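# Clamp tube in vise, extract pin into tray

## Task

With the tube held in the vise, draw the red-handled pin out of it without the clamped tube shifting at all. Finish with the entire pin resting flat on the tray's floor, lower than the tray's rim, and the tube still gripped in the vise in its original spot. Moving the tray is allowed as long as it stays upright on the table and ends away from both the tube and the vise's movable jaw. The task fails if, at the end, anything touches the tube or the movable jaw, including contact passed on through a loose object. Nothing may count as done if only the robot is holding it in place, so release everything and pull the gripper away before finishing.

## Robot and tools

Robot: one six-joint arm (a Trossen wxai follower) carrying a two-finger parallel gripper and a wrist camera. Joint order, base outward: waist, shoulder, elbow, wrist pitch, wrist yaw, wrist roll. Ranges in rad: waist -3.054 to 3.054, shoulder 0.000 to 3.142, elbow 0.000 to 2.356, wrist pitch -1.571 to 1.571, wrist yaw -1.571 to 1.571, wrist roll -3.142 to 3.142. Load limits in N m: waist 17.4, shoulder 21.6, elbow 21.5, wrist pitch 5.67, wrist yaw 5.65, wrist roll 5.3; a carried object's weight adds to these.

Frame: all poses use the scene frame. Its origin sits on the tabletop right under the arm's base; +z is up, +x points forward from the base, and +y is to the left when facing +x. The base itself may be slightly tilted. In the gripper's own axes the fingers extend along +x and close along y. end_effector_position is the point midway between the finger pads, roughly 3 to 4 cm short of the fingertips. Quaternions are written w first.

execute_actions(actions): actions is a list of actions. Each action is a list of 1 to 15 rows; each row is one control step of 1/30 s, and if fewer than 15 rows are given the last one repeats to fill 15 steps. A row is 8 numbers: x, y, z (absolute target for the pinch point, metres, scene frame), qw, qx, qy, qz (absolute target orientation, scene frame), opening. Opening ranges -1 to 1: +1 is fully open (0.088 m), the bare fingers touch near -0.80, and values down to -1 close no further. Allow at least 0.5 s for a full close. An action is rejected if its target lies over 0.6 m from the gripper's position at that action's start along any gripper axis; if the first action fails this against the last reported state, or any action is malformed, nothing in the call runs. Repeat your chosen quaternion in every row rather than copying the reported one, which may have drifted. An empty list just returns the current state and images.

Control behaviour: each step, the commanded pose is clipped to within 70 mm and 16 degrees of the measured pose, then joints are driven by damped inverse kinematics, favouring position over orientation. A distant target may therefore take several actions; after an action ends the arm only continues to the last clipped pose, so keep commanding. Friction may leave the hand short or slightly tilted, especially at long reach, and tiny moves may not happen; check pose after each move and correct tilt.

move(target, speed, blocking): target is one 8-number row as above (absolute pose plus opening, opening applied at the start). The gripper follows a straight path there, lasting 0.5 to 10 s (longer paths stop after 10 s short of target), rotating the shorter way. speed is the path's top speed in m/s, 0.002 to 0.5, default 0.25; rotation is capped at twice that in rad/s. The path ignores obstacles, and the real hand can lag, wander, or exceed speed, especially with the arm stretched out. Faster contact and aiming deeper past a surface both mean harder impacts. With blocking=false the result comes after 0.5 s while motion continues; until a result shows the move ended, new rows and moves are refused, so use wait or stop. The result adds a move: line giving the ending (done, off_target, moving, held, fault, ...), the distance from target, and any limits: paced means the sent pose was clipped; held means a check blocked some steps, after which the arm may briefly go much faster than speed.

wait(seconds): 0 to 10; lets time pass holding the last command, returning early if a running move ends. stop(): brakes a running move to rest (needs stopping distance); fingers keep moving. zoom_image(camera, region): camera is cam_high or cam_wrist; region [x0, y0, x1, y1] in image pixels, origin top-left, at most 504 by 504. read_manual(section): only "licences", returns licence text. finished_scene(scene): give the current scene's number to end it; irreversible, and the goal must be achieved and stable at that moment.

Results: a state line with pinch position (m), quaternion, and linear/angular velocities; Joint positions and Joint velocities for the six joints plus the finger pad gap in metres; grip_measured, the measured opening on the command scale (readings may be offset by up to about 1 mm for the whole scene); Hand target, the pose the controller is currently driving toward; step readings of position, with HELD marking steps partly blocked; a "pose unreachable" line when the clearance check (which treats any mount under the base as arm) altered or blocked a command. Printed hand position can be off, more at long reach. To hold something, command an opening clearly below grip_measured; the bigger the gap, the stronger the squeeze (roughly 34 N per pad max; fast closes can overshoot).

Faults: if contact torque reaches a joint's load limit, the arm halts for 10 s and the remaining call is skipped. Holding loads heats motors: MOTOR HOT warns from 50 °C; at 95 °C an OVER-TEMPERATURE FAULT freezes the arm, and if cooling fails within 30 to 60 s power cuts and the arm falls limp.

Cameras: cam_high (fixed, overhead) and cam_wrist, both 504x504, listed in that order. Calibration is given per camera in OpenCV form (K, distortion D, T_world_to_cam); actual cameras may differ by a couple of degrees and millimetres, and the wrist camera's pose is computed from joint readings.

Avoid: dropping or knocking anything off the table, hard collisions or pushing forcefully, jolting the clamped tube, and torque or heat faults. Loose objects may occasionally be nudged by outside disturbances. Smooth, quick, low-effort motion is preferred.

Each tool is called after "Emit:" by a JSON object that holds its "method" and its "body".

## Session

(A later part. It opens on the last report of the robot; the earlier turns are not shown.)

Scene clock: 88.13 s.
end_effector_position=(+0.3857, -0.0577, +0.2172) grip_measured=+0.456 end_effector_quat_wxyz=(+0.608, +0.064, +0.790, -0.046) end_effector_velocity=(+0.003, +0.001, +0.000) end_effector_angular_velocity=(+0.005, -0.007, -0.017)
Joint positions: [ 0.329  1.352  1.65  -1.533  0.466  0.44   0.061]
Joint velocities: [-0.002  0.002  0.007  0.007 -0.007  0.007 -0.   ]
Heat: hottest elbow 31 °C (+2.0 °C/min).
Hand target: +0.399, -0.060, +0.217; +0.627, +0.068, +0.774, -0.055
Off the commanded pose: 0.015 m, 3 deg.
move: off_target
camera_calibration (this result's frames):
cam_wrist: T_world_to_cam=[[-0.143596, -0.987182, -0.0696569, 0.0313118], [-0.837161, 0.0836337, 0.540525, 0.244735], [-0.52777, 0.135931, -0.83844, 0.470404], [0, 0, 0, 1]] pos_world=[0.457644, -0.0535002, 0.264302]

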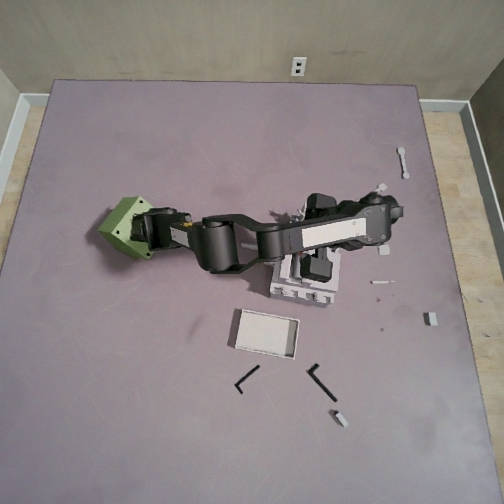

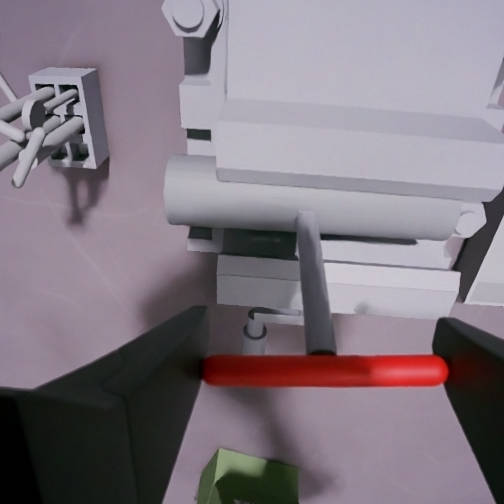

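Emit:
{"method": "execute_actions", "body": {"actions": [[[0.39,-0.058,0.216,0.615,0.066,0.784,-0.05,0.36]],[[0.39,-0.058,0.216,0.615,0.066,0.784,-0.05,0.9]]]}}

Emit:
{"method": "move", "body": {"target": [0.33,-0.04,0.25,0.816,0.05,0.572,-0.071,0.9]}}

Emit:
{"method": "move", "body": {"target": [0.25,-0.012,0.17,0.816,0.05,0.572,-0.071,0.1], "speed": 0.2}}

Emit:
{"method": "move", "body": {"target": [0.252,-0.012,0.097,0.816,0.05,0.572,-0.071,0.1], "speed": 0.08}}

Emit:
{"method": "execute_actions", "body": {"actions": [[[0.254,-0.013,0.099,0.816,0.05,0.572,-0.071,-0.8]],[[0.255,-0.0185,0.116,0.816,0.05,0.572,-0.071,-0.8]],[[0.253,-0.0305,0.128,0.816,0.05,0.572,-0.071,-0.8]],[[0.251,-0.047,0.132,0.816,0.05,0.572,-0.071,-0.8]],[[0.248,-0.0635,0.128,0.816,0.05,0.572,-0.071,-0.8]],[[0.246,-0.0755,0.116,0.816,0.05,0.572,-0.071,-0.8]],[[0.245,-0.080,0.099,0.816,0.05,0.572,-0.071,-0.8]]]}}

Scene clock: 103.20 s.
end_effector_position=(+0.3922, -0.0587, +0.2172) grip_measured=+0.896 end_effector_quat_wxyz=(+0.618, +0.066, +0.782, -0.050) end_effector_velocity=(-0.002, -0.001, -0.000) end_effector_angular_velocity=(-0.000, +0.011, -0.010)
Joint positions: [ 0.328  1.355  1.661 -1.514  0.476  0.435  0.083]
Joint velocities: [-0.007 -0.002 -0.002 -0.007 -0.007  0.007  0.002]
Heat: hottest elbow 32 °C (+2.0 °C/min).
Hand target: +0.390, -0.058, +0.216; +0.615, +0.066, +0.784, -0.050
Off the commanded pose: 0.003 m, 0 deg.
Step readings (end_effector_position; steps 1 to 15: 1st action; 16 to 30: 2nd action):
0: (+0.3958, -0.0590, +0.2179)
1: (+0.3957, -0.0590, +0.2178)
2: (+0.3955, -0.0590, +0.2178)
4: (+0.3946, -0.0590, +0.2177)
8: (+0.3933, -0.0589, +0.2172)
15: (+0.3932, -0.0588, +0.2172)
16: (+0.3929, -0.0587, +0.2172)
17: (+0.3925, -0.0586, +0.2173)
19: (+0.3923, -0.0587, +0.2173)
23: (+0.3922, -0.0587, +0.2172)
30: end_effector_position above
camera_calibration (this result's frames):
cam_wrist: T_world_to_cam=[[-0.149519, -0.986405, -0.0681895, 0.0333247], [-0.85, 0.0929983, 0.518509, 0.260664], [-0.505119, 0.135488, -0.852349, 0.468148], [0, 0, 0, 1]] pos_world=[0.463017, -0.054798, 0.266141]

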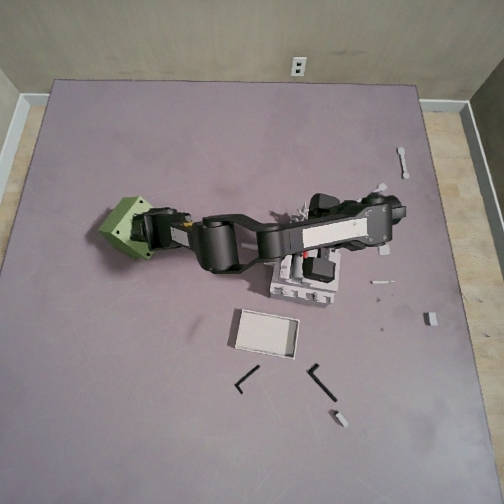

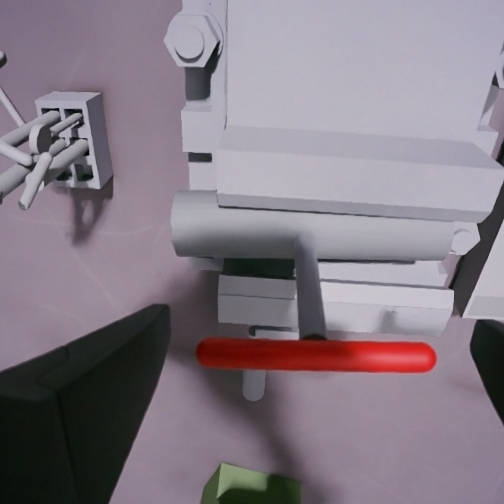

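Scene clock: 104.80 s.
end_effector_position=(+0.3324, -0.0396, +0.2508) grip_measured=+0.900 end_effector_quat_wxyz=(+0.816, +0.052, +0.572, -0.071) end_effector_velocity=(-0.004, -0.002, -0.000) end_effector_angular_velocity=(-0.026, +0.002, +0.029)
Joint positions: [ 0.91   0.85   1.027 -1.209  1.062  0.711  0.083]
Joint velocities: [ 0.017 -0.002 -0.007 -0.037  0.022  0.007 -0.   ]
Heat: hottest elbow 32 °C (+2.0 °C/min).
Hand target: +0.330, -0.040, +0.250; +0.816, +0.050, +0.571, -0.071
Off the commanded pose: 0.003 m, 0 deg.
move: done
camera_calibration (this result's frames):
cam_wrist: T_world_to_cam=[[-0.126837, -0.990761, -0.0480135, 0.032686], [-0.991114, 0.128541, -0.0342225, 0.377587], [0.040078, 0.0432461, -0.99826, 0.315614], [0, 0, 0, 1]] pos_world=[0.365728, -0.0298004, 0.329557]

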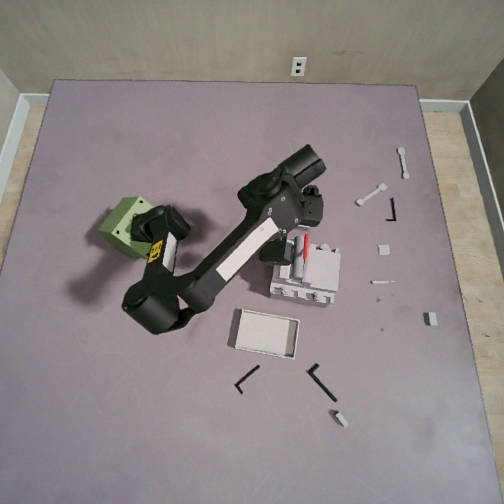

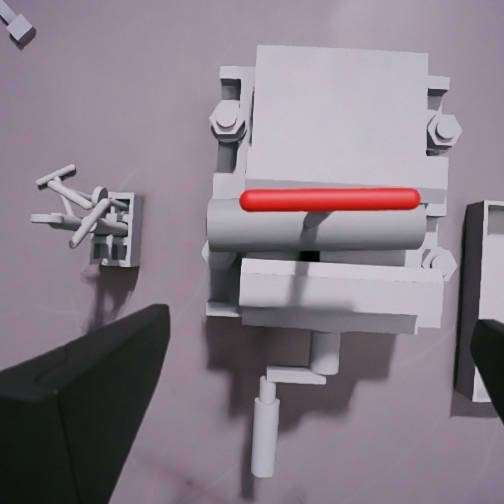

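Scene clock: 105.83 s.
end_effector_position=(+0.2524, -0.0119, +0.1724) grip_measured=+0.100 end_effector_quat_wxyz=(+0.817, +0.052, +0.570, -0.072) end_effector_velocity=(-0.003, -0.002, -0.004) end_effector_angular_velocity=(-0.017, -0.005, +0.012)
Joint positions: [ 0.9    0.648  0.509 -0.872  1.059  0.69   0.044]
Joint velocities: [-0.012 -0.022 -0.027  0.022  0.007 -0.037  0.   ]
Heat: hottest elbow 31 °C (+1.0 °C/min).
Hand target: +0.250, -0.012, +0.170; +0.816, +0.050, +0.572, -0.071
Off the commanded pose: 0.003 m, 0 deg.
move: done
camera_calibration (this result's frames):
cam_wrist: T_world_to_cam=[[-0.128314, -0.990571, -0.0480125, 0.0465553], [-0.990765, 0.130177, -0.0379347, 0.292587], [0.0438271, 0.0427015, -0.998126, 0.238384], [0, 0, 0, 1]] pos_world=[0.285411, -0.00215128, 0.251272]

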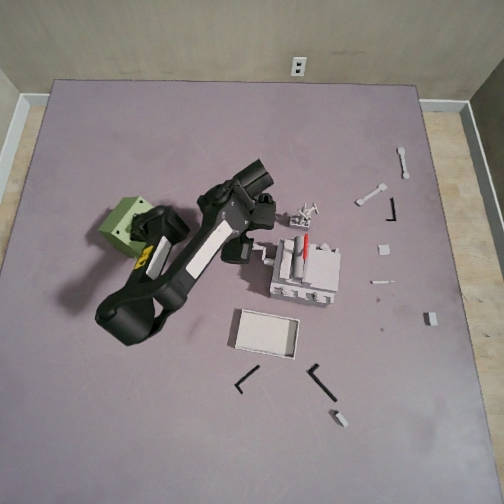

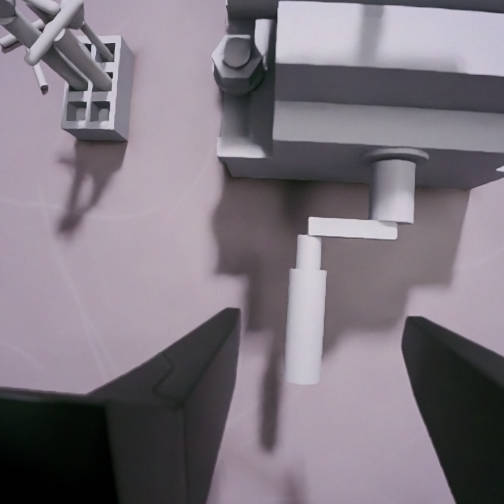

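Scene clock: 107.23 s.
end_effector_position=(+0.2549, -0.0128, +0.1001) grip_measured=+0.100 end_effector_quat_wxyz=(+0.818, +0.055, +0.568, -0.073) end_effector_velocity=(-0.001, +0.002, -0.004) end_effector_angular_velocity=(+0.013, +0.007, +0.017)
Joint positions: [ 0.434  0.674  0.238 -0.143  0.724  0.158  0.044]
Joint velocities: [-0.022  0.012 -0.007  0.022 -0.037 -0.022 -0.   ]
Heat: hottest elbow 31 °C (+1.0 °C/min).
Hand target: +0.251, -0.012, +0.097; +0.815, +0.050, +0.573, -0.071
Off the commanded pose: 0.004 m, 1 deg.
move: done
camera_calibration (this result's frames):
cam_wrist: T_world_to_cam=[[-0.133225, -0.989796, -0.0505395, 0.0440675], [-0.989819, 0.135459, -0.0436894, 0.292876], [0.0500897, 0.0442044, -0.997766, 0.16463], [0, 0, 0, 1]] pos_world=[0.287519, -0.00333231, 0.179285]

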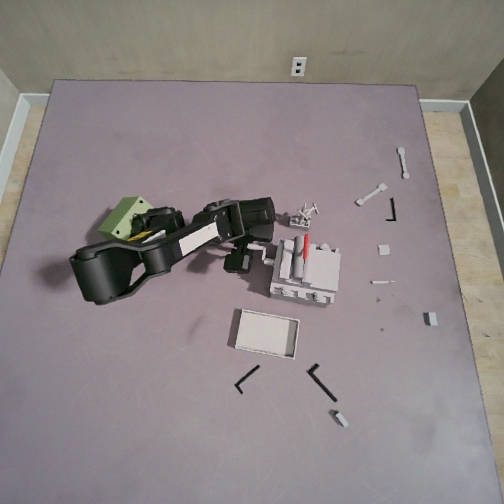

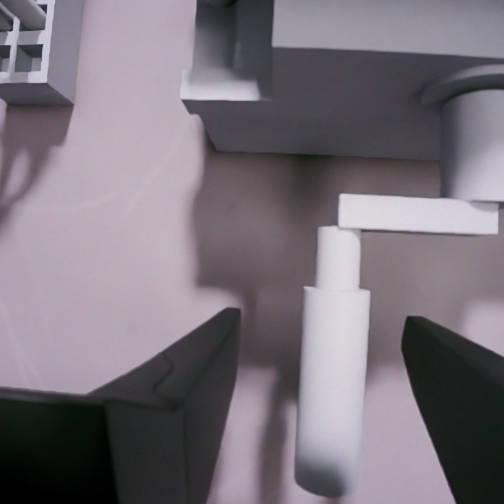

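Scene clock: 110.73 s.
end_effector_position=(+0.2437, -0.0792, +0.0997) grip_measured=-0.500 end_effector_quat_wxyz=(+0.815, +0.047, +0.574, -0.068) end_effector_velocity=(-0.003, +0.001, -0.004) end_effector_angular_velocity=(+0.009, +0.011, +0.005)
Joint positions: [-0.147  0.421  0.25  -0.275  0.214 -0.171  0.014]
Joint velocities: [-0.017  0.012 -0.007  0.007 -0.022 -0.007 -0.   ]
Heat: hottest elbow 31 °C (+1.0 °C/min).
Hand target: +0.245, -0.080, +0.099; +0.816, +0.050, +0.572, -0.071
Off the commanded pose: 0.002 m, 1 deg.
Step readings (end_effector_position; steps 1 to 15: 1st action; 16 to 30: 2nd action; 31 to 45: 3rd action; 46 to 60: 4th action; 61 to 75: 5th action; 76 to 90: 6th action; 91 to 105: 7th action):
0: (+0.2549, -0.0128, +0.1001)
1: (+0.2549, -0.0129, +0.1001)
2: (+0.2549, -0.0129, +0.1001)
4: (+0.2545, -0.0129, +0.0999)
8: (+0.2542, -0.0132, +0.0998)
15: (+0.2542, -0.0132, +0.0998)
16: (+0.2546, -0.0135, +0.1014)
17: (+0.2542, -0.0136, +0.1039)
19: (+0.2543, -0.0144, +0.1081)
23: (+0.2540, -0.0157, +0.1122)
30: (+0.2538, -0.0164, +0.1140)
31: (+0.2540, -0.0175, +0.1158)
32: (+0.2533, -0.0189, +0.1181)
34: (+0.2528, -0.0216, +0.1217)
38: (+0.2524, -0.0247, +0.1250)
45: (+0.2519, -0.0263, +0.1263)
46: (+0.2523, -0.0271, +0.1271)
47: (+0.2514, -0.0289, +0.1279)
49: (+0.2508, -0.0326, +0.1300)
53: (+0.2501, -0.0364, +0.1316)
60: (+0.2496, -0.0385, +0.1321)
61: (+0.2496, -0.0389, +0.1322)
62: (+0.2488, -0.0409, +0.1321)
64: (+0.2472, -0.0482, +0.1325)
68: (+0.2463, -0.0612, +0.1305)
75: (+0.2459, -0.0640, +0.1288)
76: (+0.2451, -0.0653, +0.1272)
77: (+0.2451, -0.0687, +0.1251)
79: (+0.2446, -0.0722, +0.1215)
83: (+0.2443, -0.0746, +0.1182)
90: (+0.2443, -0.0755, +0.1168)
91: (+0.2434, -0.0760, +0.1144)
92: (+0.2438, -0.0776, +0.1115)
94: (+0.2436, -0.0787, +0.1065)
98: (+0.2436, -0.0792, +0.1017)
105: end_effector_position above
camera_calibration (this result's frames):
cam_wrist: T_world_to_cam=[[-0.115934, -0.992267, -0.0443289, -0.0281679], [-0.992632, 0.117328, -0.0302486, 0.28861], [0.0352157, 0.0404954, -0.998559, 0.171096], [0, 0, 0, 1]] pos_world=[0.277192, -0.0687406, 0.178331]

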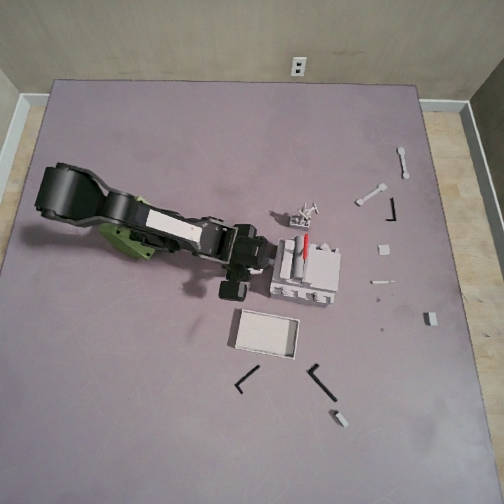

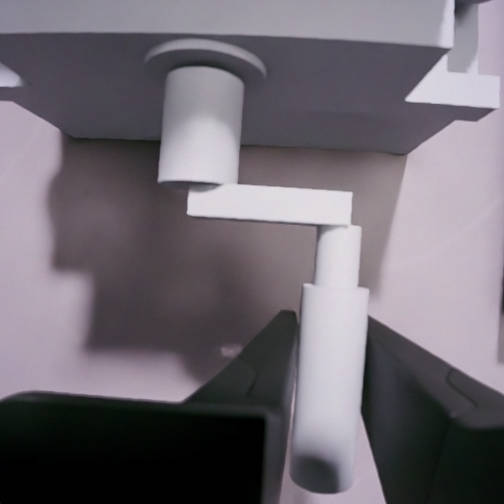

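Centre (.249,-.046,.101), R .033. 45° steps, two turns.

Emit:
{"method": "execute_actions", "body": {"actions": [[[0.245,-0.069,0.077,0.816,0.05,0.572,-0.071,-0.8]],[[0.249,-0.046,0.067,0.816,0.05,0.572,-0.071,-0.8]],[[0.253,-0.023,0.077,0.816,0.05,0.572,-0.071,-0.8]],[[0.2545,-0.013,0.101,0.816,0.05,0.572,-0.071,-0.8]],[[0.253,-0.023,0.125,0.816,0.05,0.572,-0.071,-0.8]],[[0.249,-0.046,0.135,0.816,0.05,0.572,-0.071,-0.8]],[[0.245,-0.069,0.125,0.816,0.05,0.572,-0.071,-0.8]],[[0.244,-0.079,0.101,0.816,0.05,0.572,-0.071,-0.8]],[[0.245,-0.069,0.077,0.816,0.05,0.572,-0.071,-0.8]],[[0.249,-0.046,0.067,0.816,0.05,0.572,-0.071,-0.8]],[[0.253,-0.023,0.077,0.816,0.05,0.572,-0.071,-0.8]],[[0.2545,-0.013,0.101,0.816,0.05,0.572,-0.071,-0.8]],[[0.253,-0.023,0.125,0.816,0.05,0.572,-0.071,-0.8]],[[0.249,-0.046,0.135,0.816,0.05,0.572,-0.071,-0.8]],[[0.245,-0.069,0.125,0.816,0.05,0.572,-0.071,-0.8]],[[0.244,-0.079,0.101,0.816,0.05,0.572,-0.071,-0.8]]]}}

Emit:
{"method": "zoom_image", "body": {"camera": "cam_high", "region": [260, 220, 350, 310]}}

Scene clock: 128.37 s.
end_effector_position=(+0.2433, -0.0790, +0.1026) grip_measured=-0.499 end_effector_quat_wxyz=(+0.816, +0.048, +0.572, -0.071) end_effector_velocity=(-0.002, +0.002, -0.006) end_effector_angular_velocity=(+0.023, +0.009, +0.002)
Joint positions: [-0.133  0.402  0.253 -0.294  0.23  -0.161  0.015]
Joint velocities: [-0.037  0.022 -0.012  0.022 -0.051 -0.007 -0.   ]
Heat: hottest elbow 31 °C (+1.0 °C/min).
Hand target: +0.244, -0.079, +0.101; +0.816, +0.050, +0.572, -0.071
Off the commanded pose: 0.002 m, 0 deg.
Step readings (end_effector_position; steps 1 to 15: 1st action; 16 to 30: 2nd action; 31 to 45: 3rd action; 46 to 60: 4th action; 61 to 75: 5th action; 76 to 90: 6th action; 91 to 105: 7th action; 106 to 120: 8th action; 121 to 135: 9th action; 136 to 150: 10th action; 151 to 165: 11th action; 166 to 180: 12th action; 181 to 195: 13th action):
0: (+0.2435, -0.0791, +0.0991)
1: (+0.2428, -0.0784, +0.0966)
2: (+0.2435, -0.0779, +0.0933)
4: (+0.2437, -0.0761, +0.0879)
8: (+0.2443, -0.0729, +0.0818)
15: (+0.2449, -0.0705, +0.0785)
16: (+0.2444, -0.0692, +0.0772)
17: (+0.2454, -0.0673, +0.0759)
19: (+0.2459, -0.0635, +0.0730)
23: (+0.2473, -0.0564, +0.0694)
30: (+0.2484, -0.0501, +0.0677)
31: (+0.2489, -0.0501, +0.0682)
32: (+0.2491, -0.0477, +0.0682)
34: (+0.2506, -0.0364, +0.0690)
38: (+0.2521, -0.0258, +0.0740)
45: (+0.2525, -0.0237, +0.0758)
46: (+0.2533, -0.0217, +0.0784)
47: (+0.2533, -0.0185, +0.0821)
49: (+0.2540, -0.0155, +0.0886)
53: (+0.2542, -0.0136, +0.0956)
60: (+0.2542, -0.0132, +0.0991)
61: (+0.2548, -0.0137, +0.1020)
62: (+0.2542, -0.0140, +0.1058)
64: (+0.2540, -0.0159, +0.1123)
68: (+0.2531, -0.0196, +0.1193)
75: (+0.2526, -0.0223, +0.1228)
76: (+0.2530, -0.0236, +0.1243)
77: (+0.2516, -0.0263, +0.1261)
79: (+0.2508, -0.0321, +0.1298)
83: (+0.2494, -0.0398, +0.1327)
90: (+0.2488, -0.0432, +0.1334)
91: (+0.2486, -0.0437, +0.1332)
92: (+0.2478, -0.0477, +0.1331)
94: (+0.2464, -0.0585, +0.1315)
98: (+0.2454, -0.0657, +0.1278)
105: (+0.2450, -0.0680, +0.1261)
106: (+0.2439, -0.0694, +0.1235)
107: (+0.2440, -0.0730, +0.1200)
109: (+0.2435, -0.0764, +0.1136)
113: (+0.2433, -0.0785, +0.1063)
120: (+0.2433, -0.0790, +0.1026)
121: (+0.2424, -0.0784, +0.0995)
122: (+0.2432, -0.0783, +0.0959)
124: (+0.2433, -0.0767, +0.0899)
128: (+0.2442, -0.0733, +0.0828)
135: (+0.2448, -0.0704, +0.0788)
136: (+0.2444, -0.0692, +0.0774)
137: (+0.2453, -0.0672, +0.0761)
139: (+0.2458, -0.0632, +0.0730)
143: (+0.2473, -0.0559, +0.0694)
150: (+0.2484, -0.0497, +0.0678)
151: (+0.2487, -0.0495, +0.0683)
152: (+0.2491, -0.0469, +0.0683)
154: (+0.2505, -0.0354, +0.0694)
158: (+0.2520, -0.0258, +0.0743)
165: (+0.2524, -0.0237, +0.0760)
166: (+0.2531, -0.0218, +0.0785)
167: (+0.2531, -0.0185, +0.0822)
169: (+0.2538, -0.0155, +0.0886)
173: (+0.2541, -0.0136, +0.0956)
180: (+0.2542, -0.0132, +0.0991)
181: (+0.2547, -0.0136, +0.1020)
182: (+0.2541, -0.0139, +0.1059)
184: (+0.2539, -0.0159, +0.1123)
Lines left out of this list: 17.
camera_calibration (this result's frames):
cam_wrist: T_world_to_cam=[[-0.121463, -0.991706, -0.0420176, -0.0267779], [-0.991839, 0.122914, -0.0338649, 0.288897], [0.0387486, 0.0375614, -0.998543, 0.172876], [0, 0, 0, 1]] pos_world=[0.276588, -0.0685587, 0.181283]

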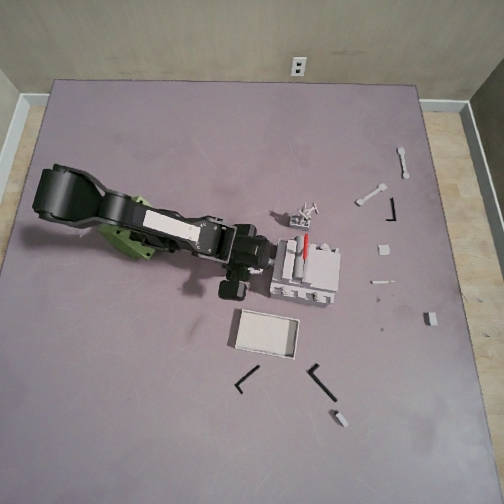

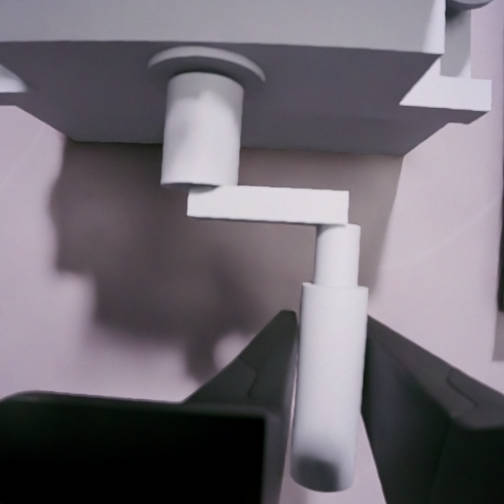

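Region (260, 220, 350, 310) of cam_high's 504x504 image, scaled by 5.600, with more detail than that image has.

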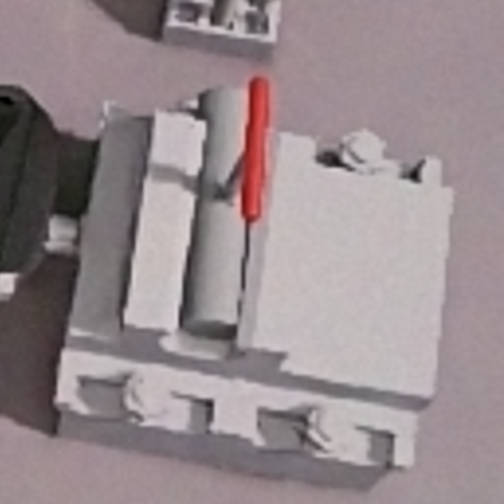

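Emit:
{"method": "execute_actions", "body": {"actions": [[[0.245,-0.069,0.077,0.816,0.05,0.572,-0.071,-0.8]],[[0.249,-0.046,0.067,0.816,0.05,0.572,-0.071,-0.8]],[[0.253,-0.023,0.077,0.816,0.05,0.572,-0.071,-0.8]]]}}

Scene clock: 133.80 s.
end_effector_position=(+0.2523, -0.0238, +0.0761) grip_measured=-0.499 end_effector_quat_wxyz=(+0.816, +0.053, +0.571, -0.072) end_effector_velocity=(-0.002, +0.003, +0.001) end_effector_angular_velocity=(+0.003, +0.007, -0.001)
Joint positions: [0.253 0.738 0.18  0.039 0.569 0.042 0.015]
Joint velocities: [ 0.027 -0.002  0.002 -0.022  0.022  0.022  0.   ]
Heat: hottest elbow 31 °C (+1.0 °C/min).
Hand target: +0.253, -0.023, +0.077; +0.816, +0.050, +0.572, -0.071
Off the commanded pose: 0.001 m, 0 deg.
Step readings (end_effector_position; steps 1 to 15: 1st action; 16 to 30: 2nd action; 31 to 45: 3rd action):
0: (+0.2432, -0.0790, +0.1018)
1: (+0.2425, -0.0785, +0.0990)
2: (+0.2431, -0.0781, +0.0953)
4: (+0.2432, -0.0764, +0.0893)
8: (+0.2442, -0.0730, +0.0825)
15: (+0.2447, -0.0701, +0.0786)
16: (+0.2443, -0.0689, +0.0774)
17: (+0.2453, -0.0670, +0.0760)
19: (+0.2459, -0.0629, +0.0731)
23: (+0.2472, -0.0553, +0.0694)
30: (+0.2482, -0.0492, +0.0679)
31: (+0.2488, -0.0491, +0.0685)
32: (+0.2491, -0.0462, +0.0685)
34: (+0.2506, -0.0345, +0.0699)
38: (+0.2519, -0.0258, +0.0745)
45: end_effector_position above
camera_calibration (this result's frames):
cam_wrist: T_world_to_cam=[[-0.13017, -0.990305, -0.0485019, 0.0306521], [-0.990642, 0.131927, -0.0349864, 0.290176], [0.041046, 0.0434939, -0.99821, 0.143568], [0, 0, 0, 1]] pos_world=[0.285558, -0.0141716, 0.15495]

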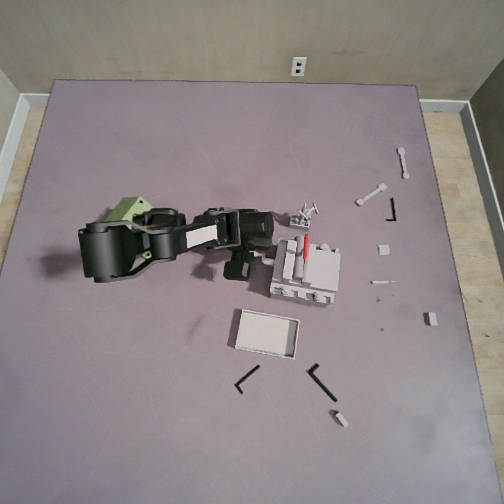

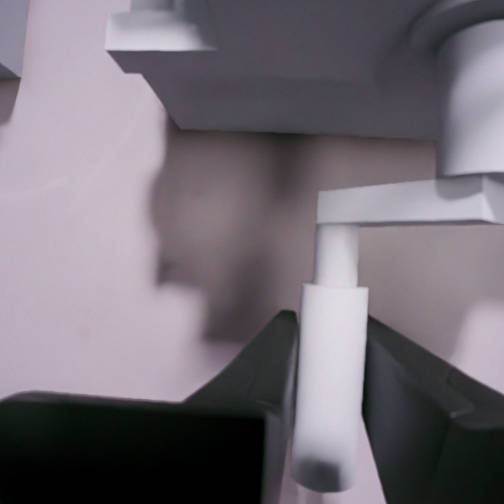

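Emit:
{"method": "execute_actions", "body": {"actions": [[[0.2545,-0.013,0.101,0.816,0.05,0.572,-0.071,-0.8]],[[0.253,-0.023,0.125,0.816,0.05,0.572,-0.071,-0.8]],[[0.249,-0.046,0.135,0.816,0.05,0.572,-0.071,-0.8]]]}}

Scene clock: 140.10 s.
end_effector_position=(+0.2487, -0.0425, +0.1336) grip_measured=-0.499 end_effector_quat_wxyz=(+0.815, +0.052, +0.573, -0.066) end_effector_velocity=(-0.004, -0.002, -0.000) end_effector_angular_velocity=(-0.006, +0.011, +0.028)
Joint positions: [ 0.39   0.412  0.335 -0.496  0.677  0.123  0.015]
Joint velocities: [-0.022 -0.022 -0.002 -0.022 -0.022 -0.037 -0.   ]
Heat: hottest elbow 31 °C (+0.0 °C/min).
Hand target: +0.249, -0.046, +0.135; +0.816, +0.050, +0.572, -0.071
Off the commanded pose: 0.004 m, 1 deg.
Step readings (end_effector_position; steps 1 to 15: 1st action; 16 to 30: 2nd action; 31 to 45: 3rd action):
0: (+0.2524, -0.0235, +0.0764)
1: (+0.2530, -0.0218, +0.0787)
2: (+0.2530, -0.0186, +0.0823)
4: (+0.2539, -0.0155, +0.0887)
8: (+0.2539, -0.0136, +0.0955)
15: (+0.2539, -0.0132, +0.0990)
16: (+0.2546, -0.0136, +0.1020)
17: (+0.2540, -0.0139, +0.1059)
19: (+0.2538, -0.0158, +0.1123)
23: (+0.2531, -0.0193, +0.1193)
30: (+0.2525, -0.0219, +0.1228)
31: (+0.2529, -0.0231, +0.1243)
32: (+0.2516, -0.0256, +0.1260)
34: (+0.2508, -0.0312, +0.1298)
38: (+0.2494, -0.0387, +0.1329)
45: end_effector_position above
camera_calibration (this result's frames):
cam_wrist: T_world_to_cam=[[-0.119709, -0.991302, -0.0546748, 0.0126511], [-0.992045, 0.121595, -0.0325675, 0.290666], [0.0389324, 0.0503412, -0.997973, 0.202736], [0, 0, 0, 1]] pos_world=[0.281975, -0.0330085, 0.212483]

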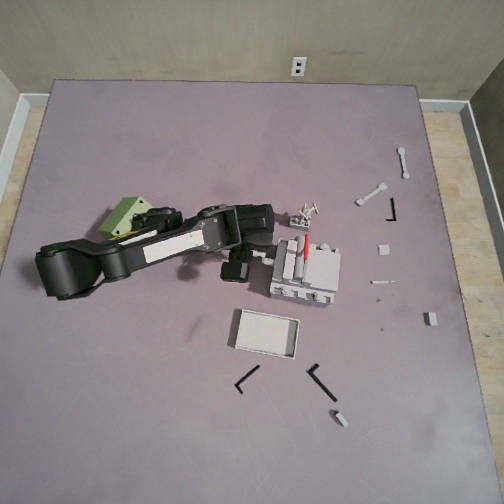

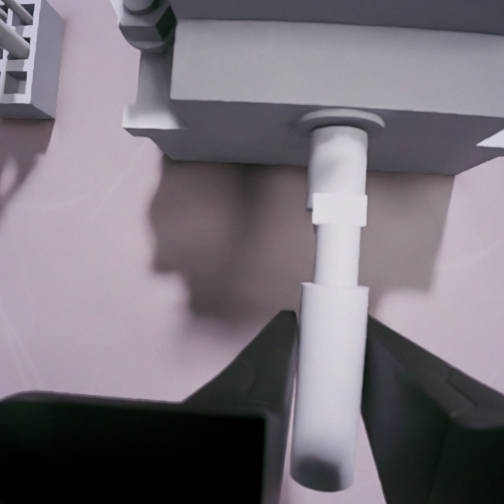

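Emit:
{"method": "execute_actions", "body": {"actions": [[[0.245,-0.069,0.125,0.816,0.05,0.572,-0.071,-0.8]],[[0.244,-0.079,0.101,0.816,0.05,0.572,-0.071,-0.8]],[[0.245,-0.069,0.077,0.816,0.05,0.572,-0.071,-0.8]]]}}

Scene clock: 143.97 s.
end_effector_position=(+0.2447, -0.0699, +0.0787) grip_measured=-0.499 end_effector_quat_wxyz=(+0.816, +0.049, +0.571, -0.072) end_effector_velocity=(-0.002, +0.006, -0.007) end_effector_angular_velocity=(+0.016, +0.006, +0.004)
Joint positions: [-0.11   0.55   0.187 -0.08   0.249 -0.148  0.015]
Joint velocities: [ 0.007  0.046 -0.017  0.051 -0.007  0.007 -0.   ]
Heat: hottest elbow 31 °C (+1.0 °C/min).
Hand target: +0.245, -0.069, +0.077; +0.816, +0.050, +0.572, -0.071
Off the commanded pose: 0.002 m, 0 deg.
Step readings (end_effector_position; steps 1 to 15: 1st action; 16 to 30: 2nd action; 31 to 45: 3rd action):
0: (+0.2486, -0.0431, +0.1337)
1: (+0.2483, -0.0436, +0.1336)
2: (+0.2475, -0.0474, +0.1335)
4: (+0.2463, -0.0587, +0.1320)
8: (+0.2451, -0.0661, +0.1278)
15: (+0.2447, -0.0685, +0.1260)
16: (+0.2437, -0.0698, +0.1234)
17: (+0.2438, -0.0733, +0.1200)
19: (+0.2432, -0.0765, +0.1134)
23: (+0.2431, -0.0785, +0.1062)
30: (+0.2433, -0.0790, +0.1026)
31: (+0.2424, -0.0785, +0.0995)
32: (+0.2431, -0.0781, +0.0958)
34: (+0.2432, -0.0764, +0.0897)
38: (+0.2440, -0.0729, +0.0826)
45: end_effector_position above
camera_calibration (this result's frames):
cam_wrist: T_world_to_cam=[[-0.12505, -0.991189, -0.0436634, -0.0175524], [-0.991249, 0.126691, -0.0370805, 0.288785], [0.0422855, 0.0386444, -0.998358, 0.147803], [0, 0, 0, 1]] pos_world=[0.277813, -0.0596959, 0.157503]

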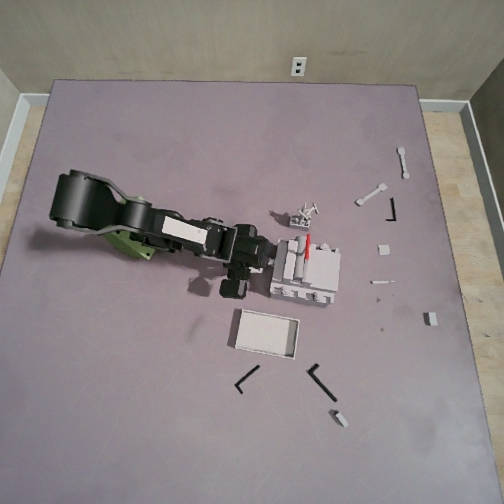

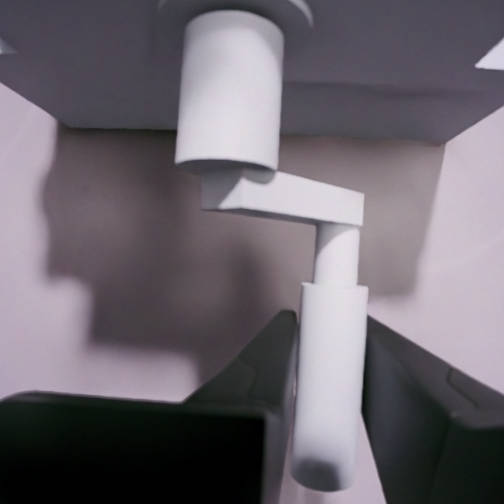

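Emit:
{"method": "execute_actions", "body": {"actions": [[[0.249,-0.046,0.067,0.816,0.05,0.572,-0.071,-0.8]],[[0.253,-0.023,0.077,0.816,0.05,0.572,-0.071,-0.8]],[[0.2545,-0.013,0.101,0.816,0.05,0.572,-0.071,-0.8]]]}}

Scene clock: 149.70 s.
end_effector_position=(+0.2541, -0.0132, +0.0990) grip_measured=-0.499 end_effector_quat_wxyz=(+0.815, +0.051, +0.572, -0.072) end_effector_velocity=(-0.002, -0.000, +0.004) end_effector_angular_velocity=(-0.017, +0.010, +0.018)
Joint positions: [ 0.429  0.682  0.242 -0.151  0.722  0.156  0.015]
Joint velocities: [ 0.032 -0.012  0.012 -0.051  0.037  0.007 -0.   ]
Heat: hottest elbow 31 °C (+0.0 °C/min).
Hand target: +0.255, -0.013, +0.101; +0.816, +0.050, +0.572, -0.071
Off the commanded pose: 0.002 m, 0 deg.
Step readings (end_effector_position; steps 1 to 15: 1st action; 16 to 30: 2nd action; 31 to 45: 3rd action):
0: (+0.2447, -0.0692, +0.0779)
1: (+0.2444, -0.0681, +0.0768)
2: (+0.2453, -0.0661, +0.0755)
4: (+0.2459, -0.0618, +0.0726)
8: (+0.2474, -0.0543, +0.0693)
15: (+0.2483, -0.0487, +0.0680)
16: (+0.2490, -0.0486, +0.0687)
17: (+0.2492, -0.0454, +0.0687)
19: (+0.2506, -0.0340, +0.0703)
23: (+0.2518, -0.0259, +0.0747)
30: (+0.2521, -0.0241, +0.0761)
31: (+0.2530, -0.0222, +0.0786)
32: (+0.2531, -0.0188, +0.0823)
34: (+0.2537, -0.0156, +0.0885)
38: (+0.2539, -0.0137, +0.0955)
45: end_effector_position above
camera_calibration (this result's frames):
cam_wrist: T_world_to_cam=[[-0.127774, -0.990797, -0.0446741, 0.0415128], [-0.991042, 0.12931, -0.0333715, 0.291249], [0.0388412, 0.0400099, -0.998444, 0.166453], [0, 0, 0, 1]] pos_world=[0.287479, -0.0031906, 0.177768]

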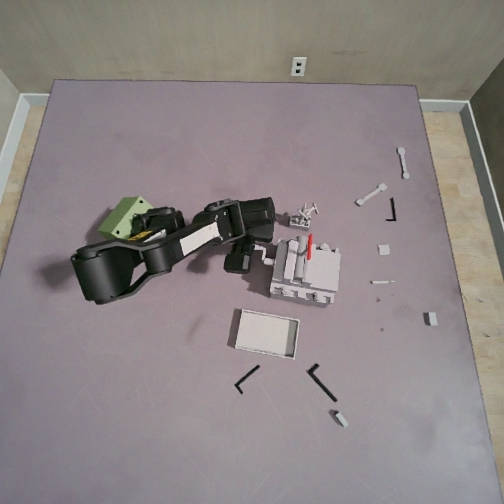

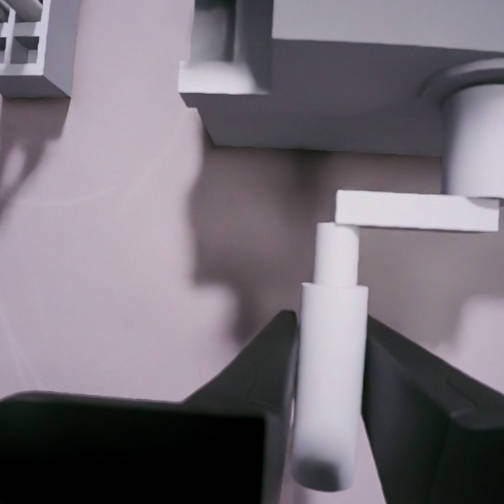

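Emit:
{"method": "execute_actions", "body": {"actions": [[[0.253,-0.023,0.125,0.816,0.05,0.572,-0.071,-0.8]],[[0.249,-0.046,0.136,0.816,0.05,0.572,-0.071,-0.8]],[[0.245,-0.069,0.125,0.816,0.05,0.572,-0.071,-0.8]]]}}

Scene clock: 154.90 s.
end_effector_position=(+0.2447, -0.0687, +0.1260) grip_measured=-0.498 end_effector_quat_wxyz=(+0.814, +0.047, +0.574, -0.070) end_effector_velocity=(-0.002, -0.003, -0.003) end_effector_angular_velocity=(+0.009, +0.006, +0.020)
Joint positions: [ 0.081  0.336  0.318 -0.463  0.422 -0.061  0.015]
Joint velocities: [-0.076 -0.007 -0.007  0.007 -0.081 -0.051  0.   ]
Heat: hottest elbow 31 °C (+0.0 °C/min).
Hand target: +0.245, -0.069, +0.125; +0.816, +0.050, +0.572, -0.071
Off the commanded pose: 0.001 m, 1 deg.
Step readings (end_effector_position; steps 1 to 15: 1st action; 16 to 30: 2nd action; 31 to 45: 3rd action):
0: (+0.2541, -0.0132, +0.0996)
1: (+0.2547, -0.0136, +0.1023)
2: (+0.2540, -0.0139, +0.1061)
4: (+0.2538, -0.0157, +0.1125)
8: (+0.2530, -0.0192, +0.1194)
15: (+0.2525, -0.0216, +0.1228)
16: (+0.2529, -0.0230, +0.1244)
17: (+0.2516, -0.0257, +0.1263)
19: (+0.2506, -0.0315, +0.1302)
23: (+0.2492, -0.0395, +0.1333)
30: (+0.2487, -0.0432, +0.1341)
31: (+0.2483, -0.0436, +0.1339)
32: (+0.2476, -0.0475, +0.1338)
34: (+0.2462, -0.0587, +0.1322)
38: (+0.2450, -0.0663, +0.1279)
45: end_effector_position above
camera_calibration (this result's frames):
cam_wrist: T_world_to_cam=[[-0.119264, -0.991996, -0.0414733, -0.0159986], [-0.9923, 0.120498, -0.0286457, 0.289091], [0.0334138, 0.0377375, -0.998729, 0.197161], [0, 0, 0, 1]] pos_world=[0.278369, -0.0581457, 0.204528]

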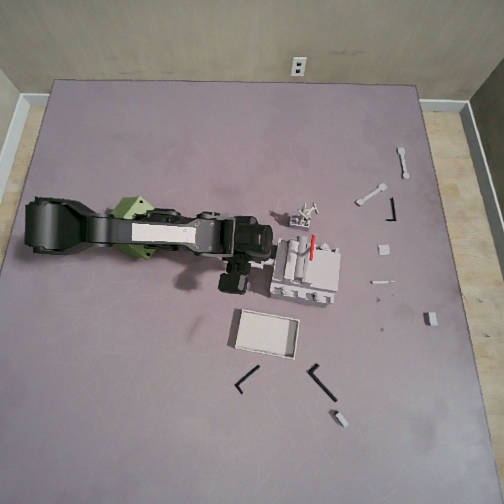

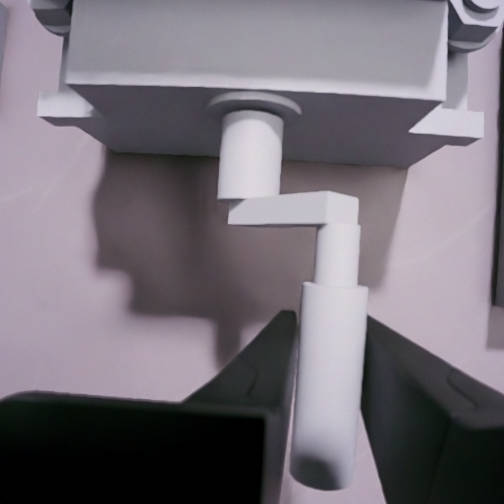

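Emit:
{"method": "execute_actions", "body": {"actions": [[[0.244,-0.079,0.101,0.816,0.05,0.572,-0.071,-0.8]],[[0.245,-0.069,0.077,0.816,0.05,0.572,-0.071,-0.8]],[[0.249,-0.046,0.067,0.816,0.05,0.572,-0.071,-0.8]]]}}

Scene clock: 159.13 s.
end_effector_position=(+0.2482, -0.0485, +0.0682) grip_measured=-0.499 end_effector_quat_wxyz=(+0.815, +0.049, +0.573, -0.075) end_effector_velocity=(-0.005, +0.008, -0.004) end_effector_angular_velocity=(+0.015, +0.016, +0.019)
Joint positions: [ 0.05   0.69   0.163  0.056  0.399 -0.069  0.015]
Joint velocities: [ 0.027  0.022 -0.012  0.007  0.007  0.007 -0.   ]
Heat: hottest elbow 31 °C (-1.0 °C/min).
Hand target: +0.249, -0.046, +0.067; +0.816, +0.050, +0.572, -0.071
Off the commanded pose: 0.003 m, 1 deg.
Step readings (end_effector_position; steps 1 to 15: 1st action; 16 to 30: 2nd action; 31 to 45: 3rd action):
0: (+0.2445, -0.0690, +0.1256)
1: (+0.2436, -0.0703, +0.1232)
2: (+0.2437, -0.0736, +0.1198)
4: (+0.2432, -0.0767, +0.1132)
8: (+0.2431, -0.0785, +0.1062)
15: (+0.2432, -0.0790, +0.1025)
16: (+0.2424, -0.0784, +0.0995)
17: (+0.2431, -0.0781, +0.0958)
19: (+0.2432, -0.0762, +0.0896)
23: (+0.2440, -0.0727, +0.0826)
30: (+0.2447, -0.0697, +0.0787)
31: (+0.2444, -0.0684, +0.0774)
32: (+0.2454, -0.0663, +0.0760)
34: (+0.2459, -0.0620, +0.0730)
38: (+0.2474, -0.0541, +0.0695)
45: end_effector_position above
camera_calibration (this result's frames):
cam_wrist: T_world_to_cam=[[-0.130439, -0.990684, -0.0391232, 0.0047088], [-0.990773, 0.131712, -0.0319403, 0.288948], [0.0367958, 0.034596, -0.998724, 0.137562], [0, 0, 0, 1]] pos_world=[0.281834, -0.0381521, 0.1468]

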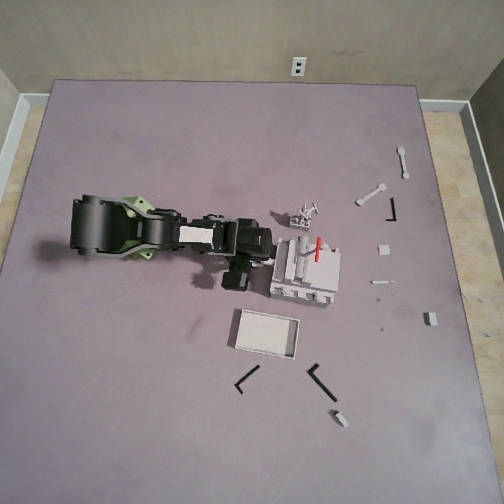

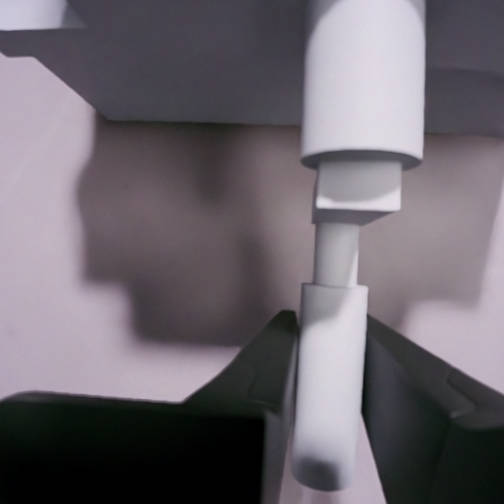

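Emit:
{"method": "execute_actions", "body": {"actions": [[[0.253,-0.023,0.077,0.816,0.05,0.572,-0.071,-0.8]],[[0.2545,-0.013,0.101,0.816,0.05,0.572,-0.071,-0.8]],[[0.253,-0.023,0.125,0.816,0.05,0.572,-0.071,-0.8]]]}}

Scene clock: 164.90 s.
end_effector_position=(+0.2524, -0.0213, +0.1227) grip_measured=-0.498 end_effector_quat_wxyz=(+0.815, +0.052, +0.574, -0.069) end_effector_velocity=(-0.002, -0.002, +0.005) end_effector_angular_velocity=(-0.009, +0.004, +0.011)
Joint positions: [ 0.496  0.557  0.308 -0.381  0.77   0.21   0.015]
Joint velocities: [ 0.022 -0.022  0.012 -0.051  0.022  0.007 -0.   ]
Heat: hottest elbow 31 °C (-1.0 °C/min).
Hand target: +0.253, -0.023, +0.125; +0.816, +0.050, +0.572, -0.071
Off the commanded pose: 0.003 m, 0 deg.
Step readings (end_effector_position; steps 1 to 15: 1st action; 16 to 30: 2nd action; 31 to 45: 3rd action):
0: (+0.2483, -0.0478, +0.0680)
1: (+0.2488, -0.0475, +0.0686)
2: (+0.2492, -0.0441, +0.0689)
4: (+0.2505, -0.0330, +0.0708)
8: (+0.2518, -0.0260, +0.0748)
15: (+0.2522, -0.0244, +0.0761)
16: (+0.2529, -0.0224, +0.0785)
17: (+0.2530, -0.0190, +0.0822)
19: (+0.2536, -0.0158, +0.0885)
23: (+0.2539, -0.0136, +0.0954)
30: (+0.2538, -0.0131, +0.0990)
31: (+0.2544, -0.0135, +0.1019)
32: (+0.2539, -0.0138, +0.1058)
34: (+0.2538, -0.0155, +0.1122)
38: (+0.2529, -0.0188, +0.1191)
45: end_effector_position above
camera_calibration (this result's frames):
cam_wrist: T_world_to_cam=[[-0.125011, -0.990842, -0.0510368, 0.0344176], [-0.991487, 0.126649, -0.0302228, 0.291083], [0.0364098, 0.0468241, -0.998239, 0.19122], [0, 0, 0, 1]] pos_world=[0.285946, -0.0117167, 0.201437]

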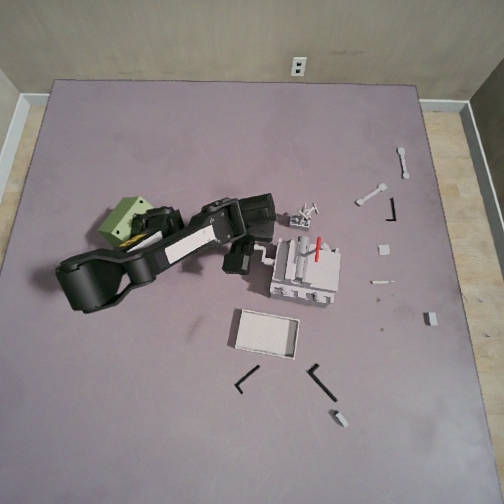

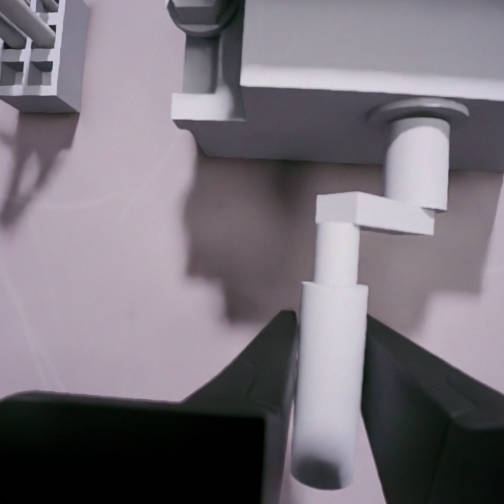

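Emit:
{"method": "execute_actions", "body": {"actions": [[[0.249,-0.046,0.136,0.816,0.05,0.572,-0.071,-0.8]],[[0.245,-0.069,0.125,0.816,0.05,0.572,-0.071,-0.8]],[[0.244,-0.079,0.101,0.816,0.05,0.572,-0.071,-0.8]]]}}

Scene clock: 169.47 s.
end_effector_position=(+0.2423, -0.0783, +0.1067) grip_measured=-0.498 end_effector_quat_wxyz=(+0.816, +0.048, +0.571, -0.068) end_effector_velocity=(-0.002, +0.001, -0.011) end_effector_angular_velocity=(+0.019, +0.021, -0.002)
Joint positions: [-0.125  0.374  0.26  -0.328  0.23  -0.16   0.015]
Joint velocities: [-0.046  0.056 -0.017  0.051 -0.051 -0.007 -0.   ]
Heat: hottest elbow 31 °C (+0.0 °C/min).
Hand target: +0.243, -0.079, +0.102; +0.816, +0.050, +0.572, -0.071
Off the commanded pose: 0.006 m, 0 deg.
Step readings (end_effector_position; steps 1 to 15: 1st action; 16 to 30: 2nd action; 31 to 45: 3rd action):
0: (+0.2524, -0.0218, +0.1233)
1: (+0.2527, -0.0231, +0.1248)
2: (+0.2515, -0.0256, +0.1266)
4: (+0.2506, -0.0313, +0.1305)
8: (+0.2492, -0.0391, +0.1336)
15: (+0.2486, -0.0425, +0.1343)
16: (+0.2484, -0.0430, +0.1342)
17: (+0.2476, -0.0460, +0.1341)
19: (+0.2463, -0.0543, +0.1334)
23: (+0.2450, -0.0621, +0.1304)
30: (+0.2445, -0.0651, +0.1286)
31: (+0.2433, -0.0664, +0.1262)
32: (+0.2432, -0.0703, +0.1233)
34: (+0.2426, -0.0741, +0.1177)
38: (+0.2422, -0.0771, +0.1109)
45: end_effector_position above
camera_calibration (this result's frames):
cam_wrist: T_world_to_cam=[[-0.117169, -0.992017, -0.0466278, -0.0265619], [-0.992248, 0.118896, -0.0361637, 0.288064], [0.0414189, 0.0420291, -0.998257, 0.176627], [0, 0, 0, 1]] pos_world=[0.275403, -0.068023, 0.185498]

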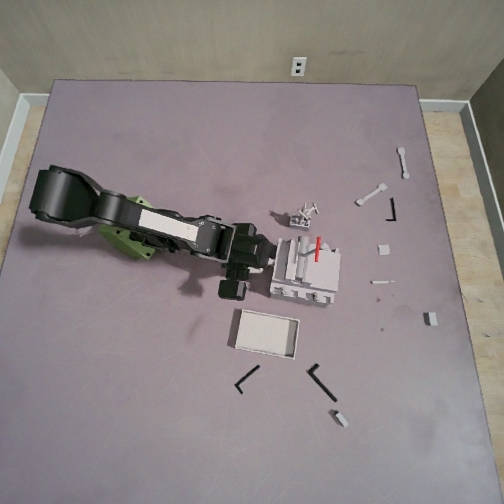

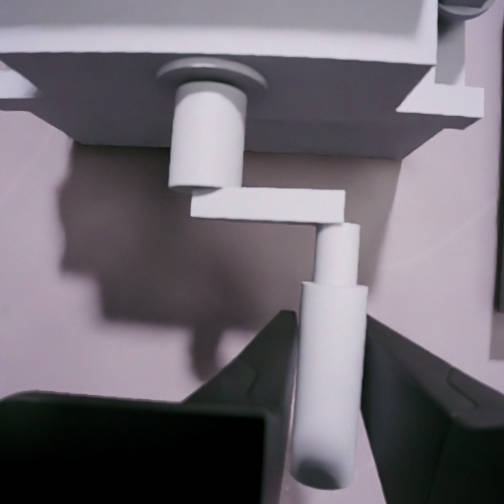

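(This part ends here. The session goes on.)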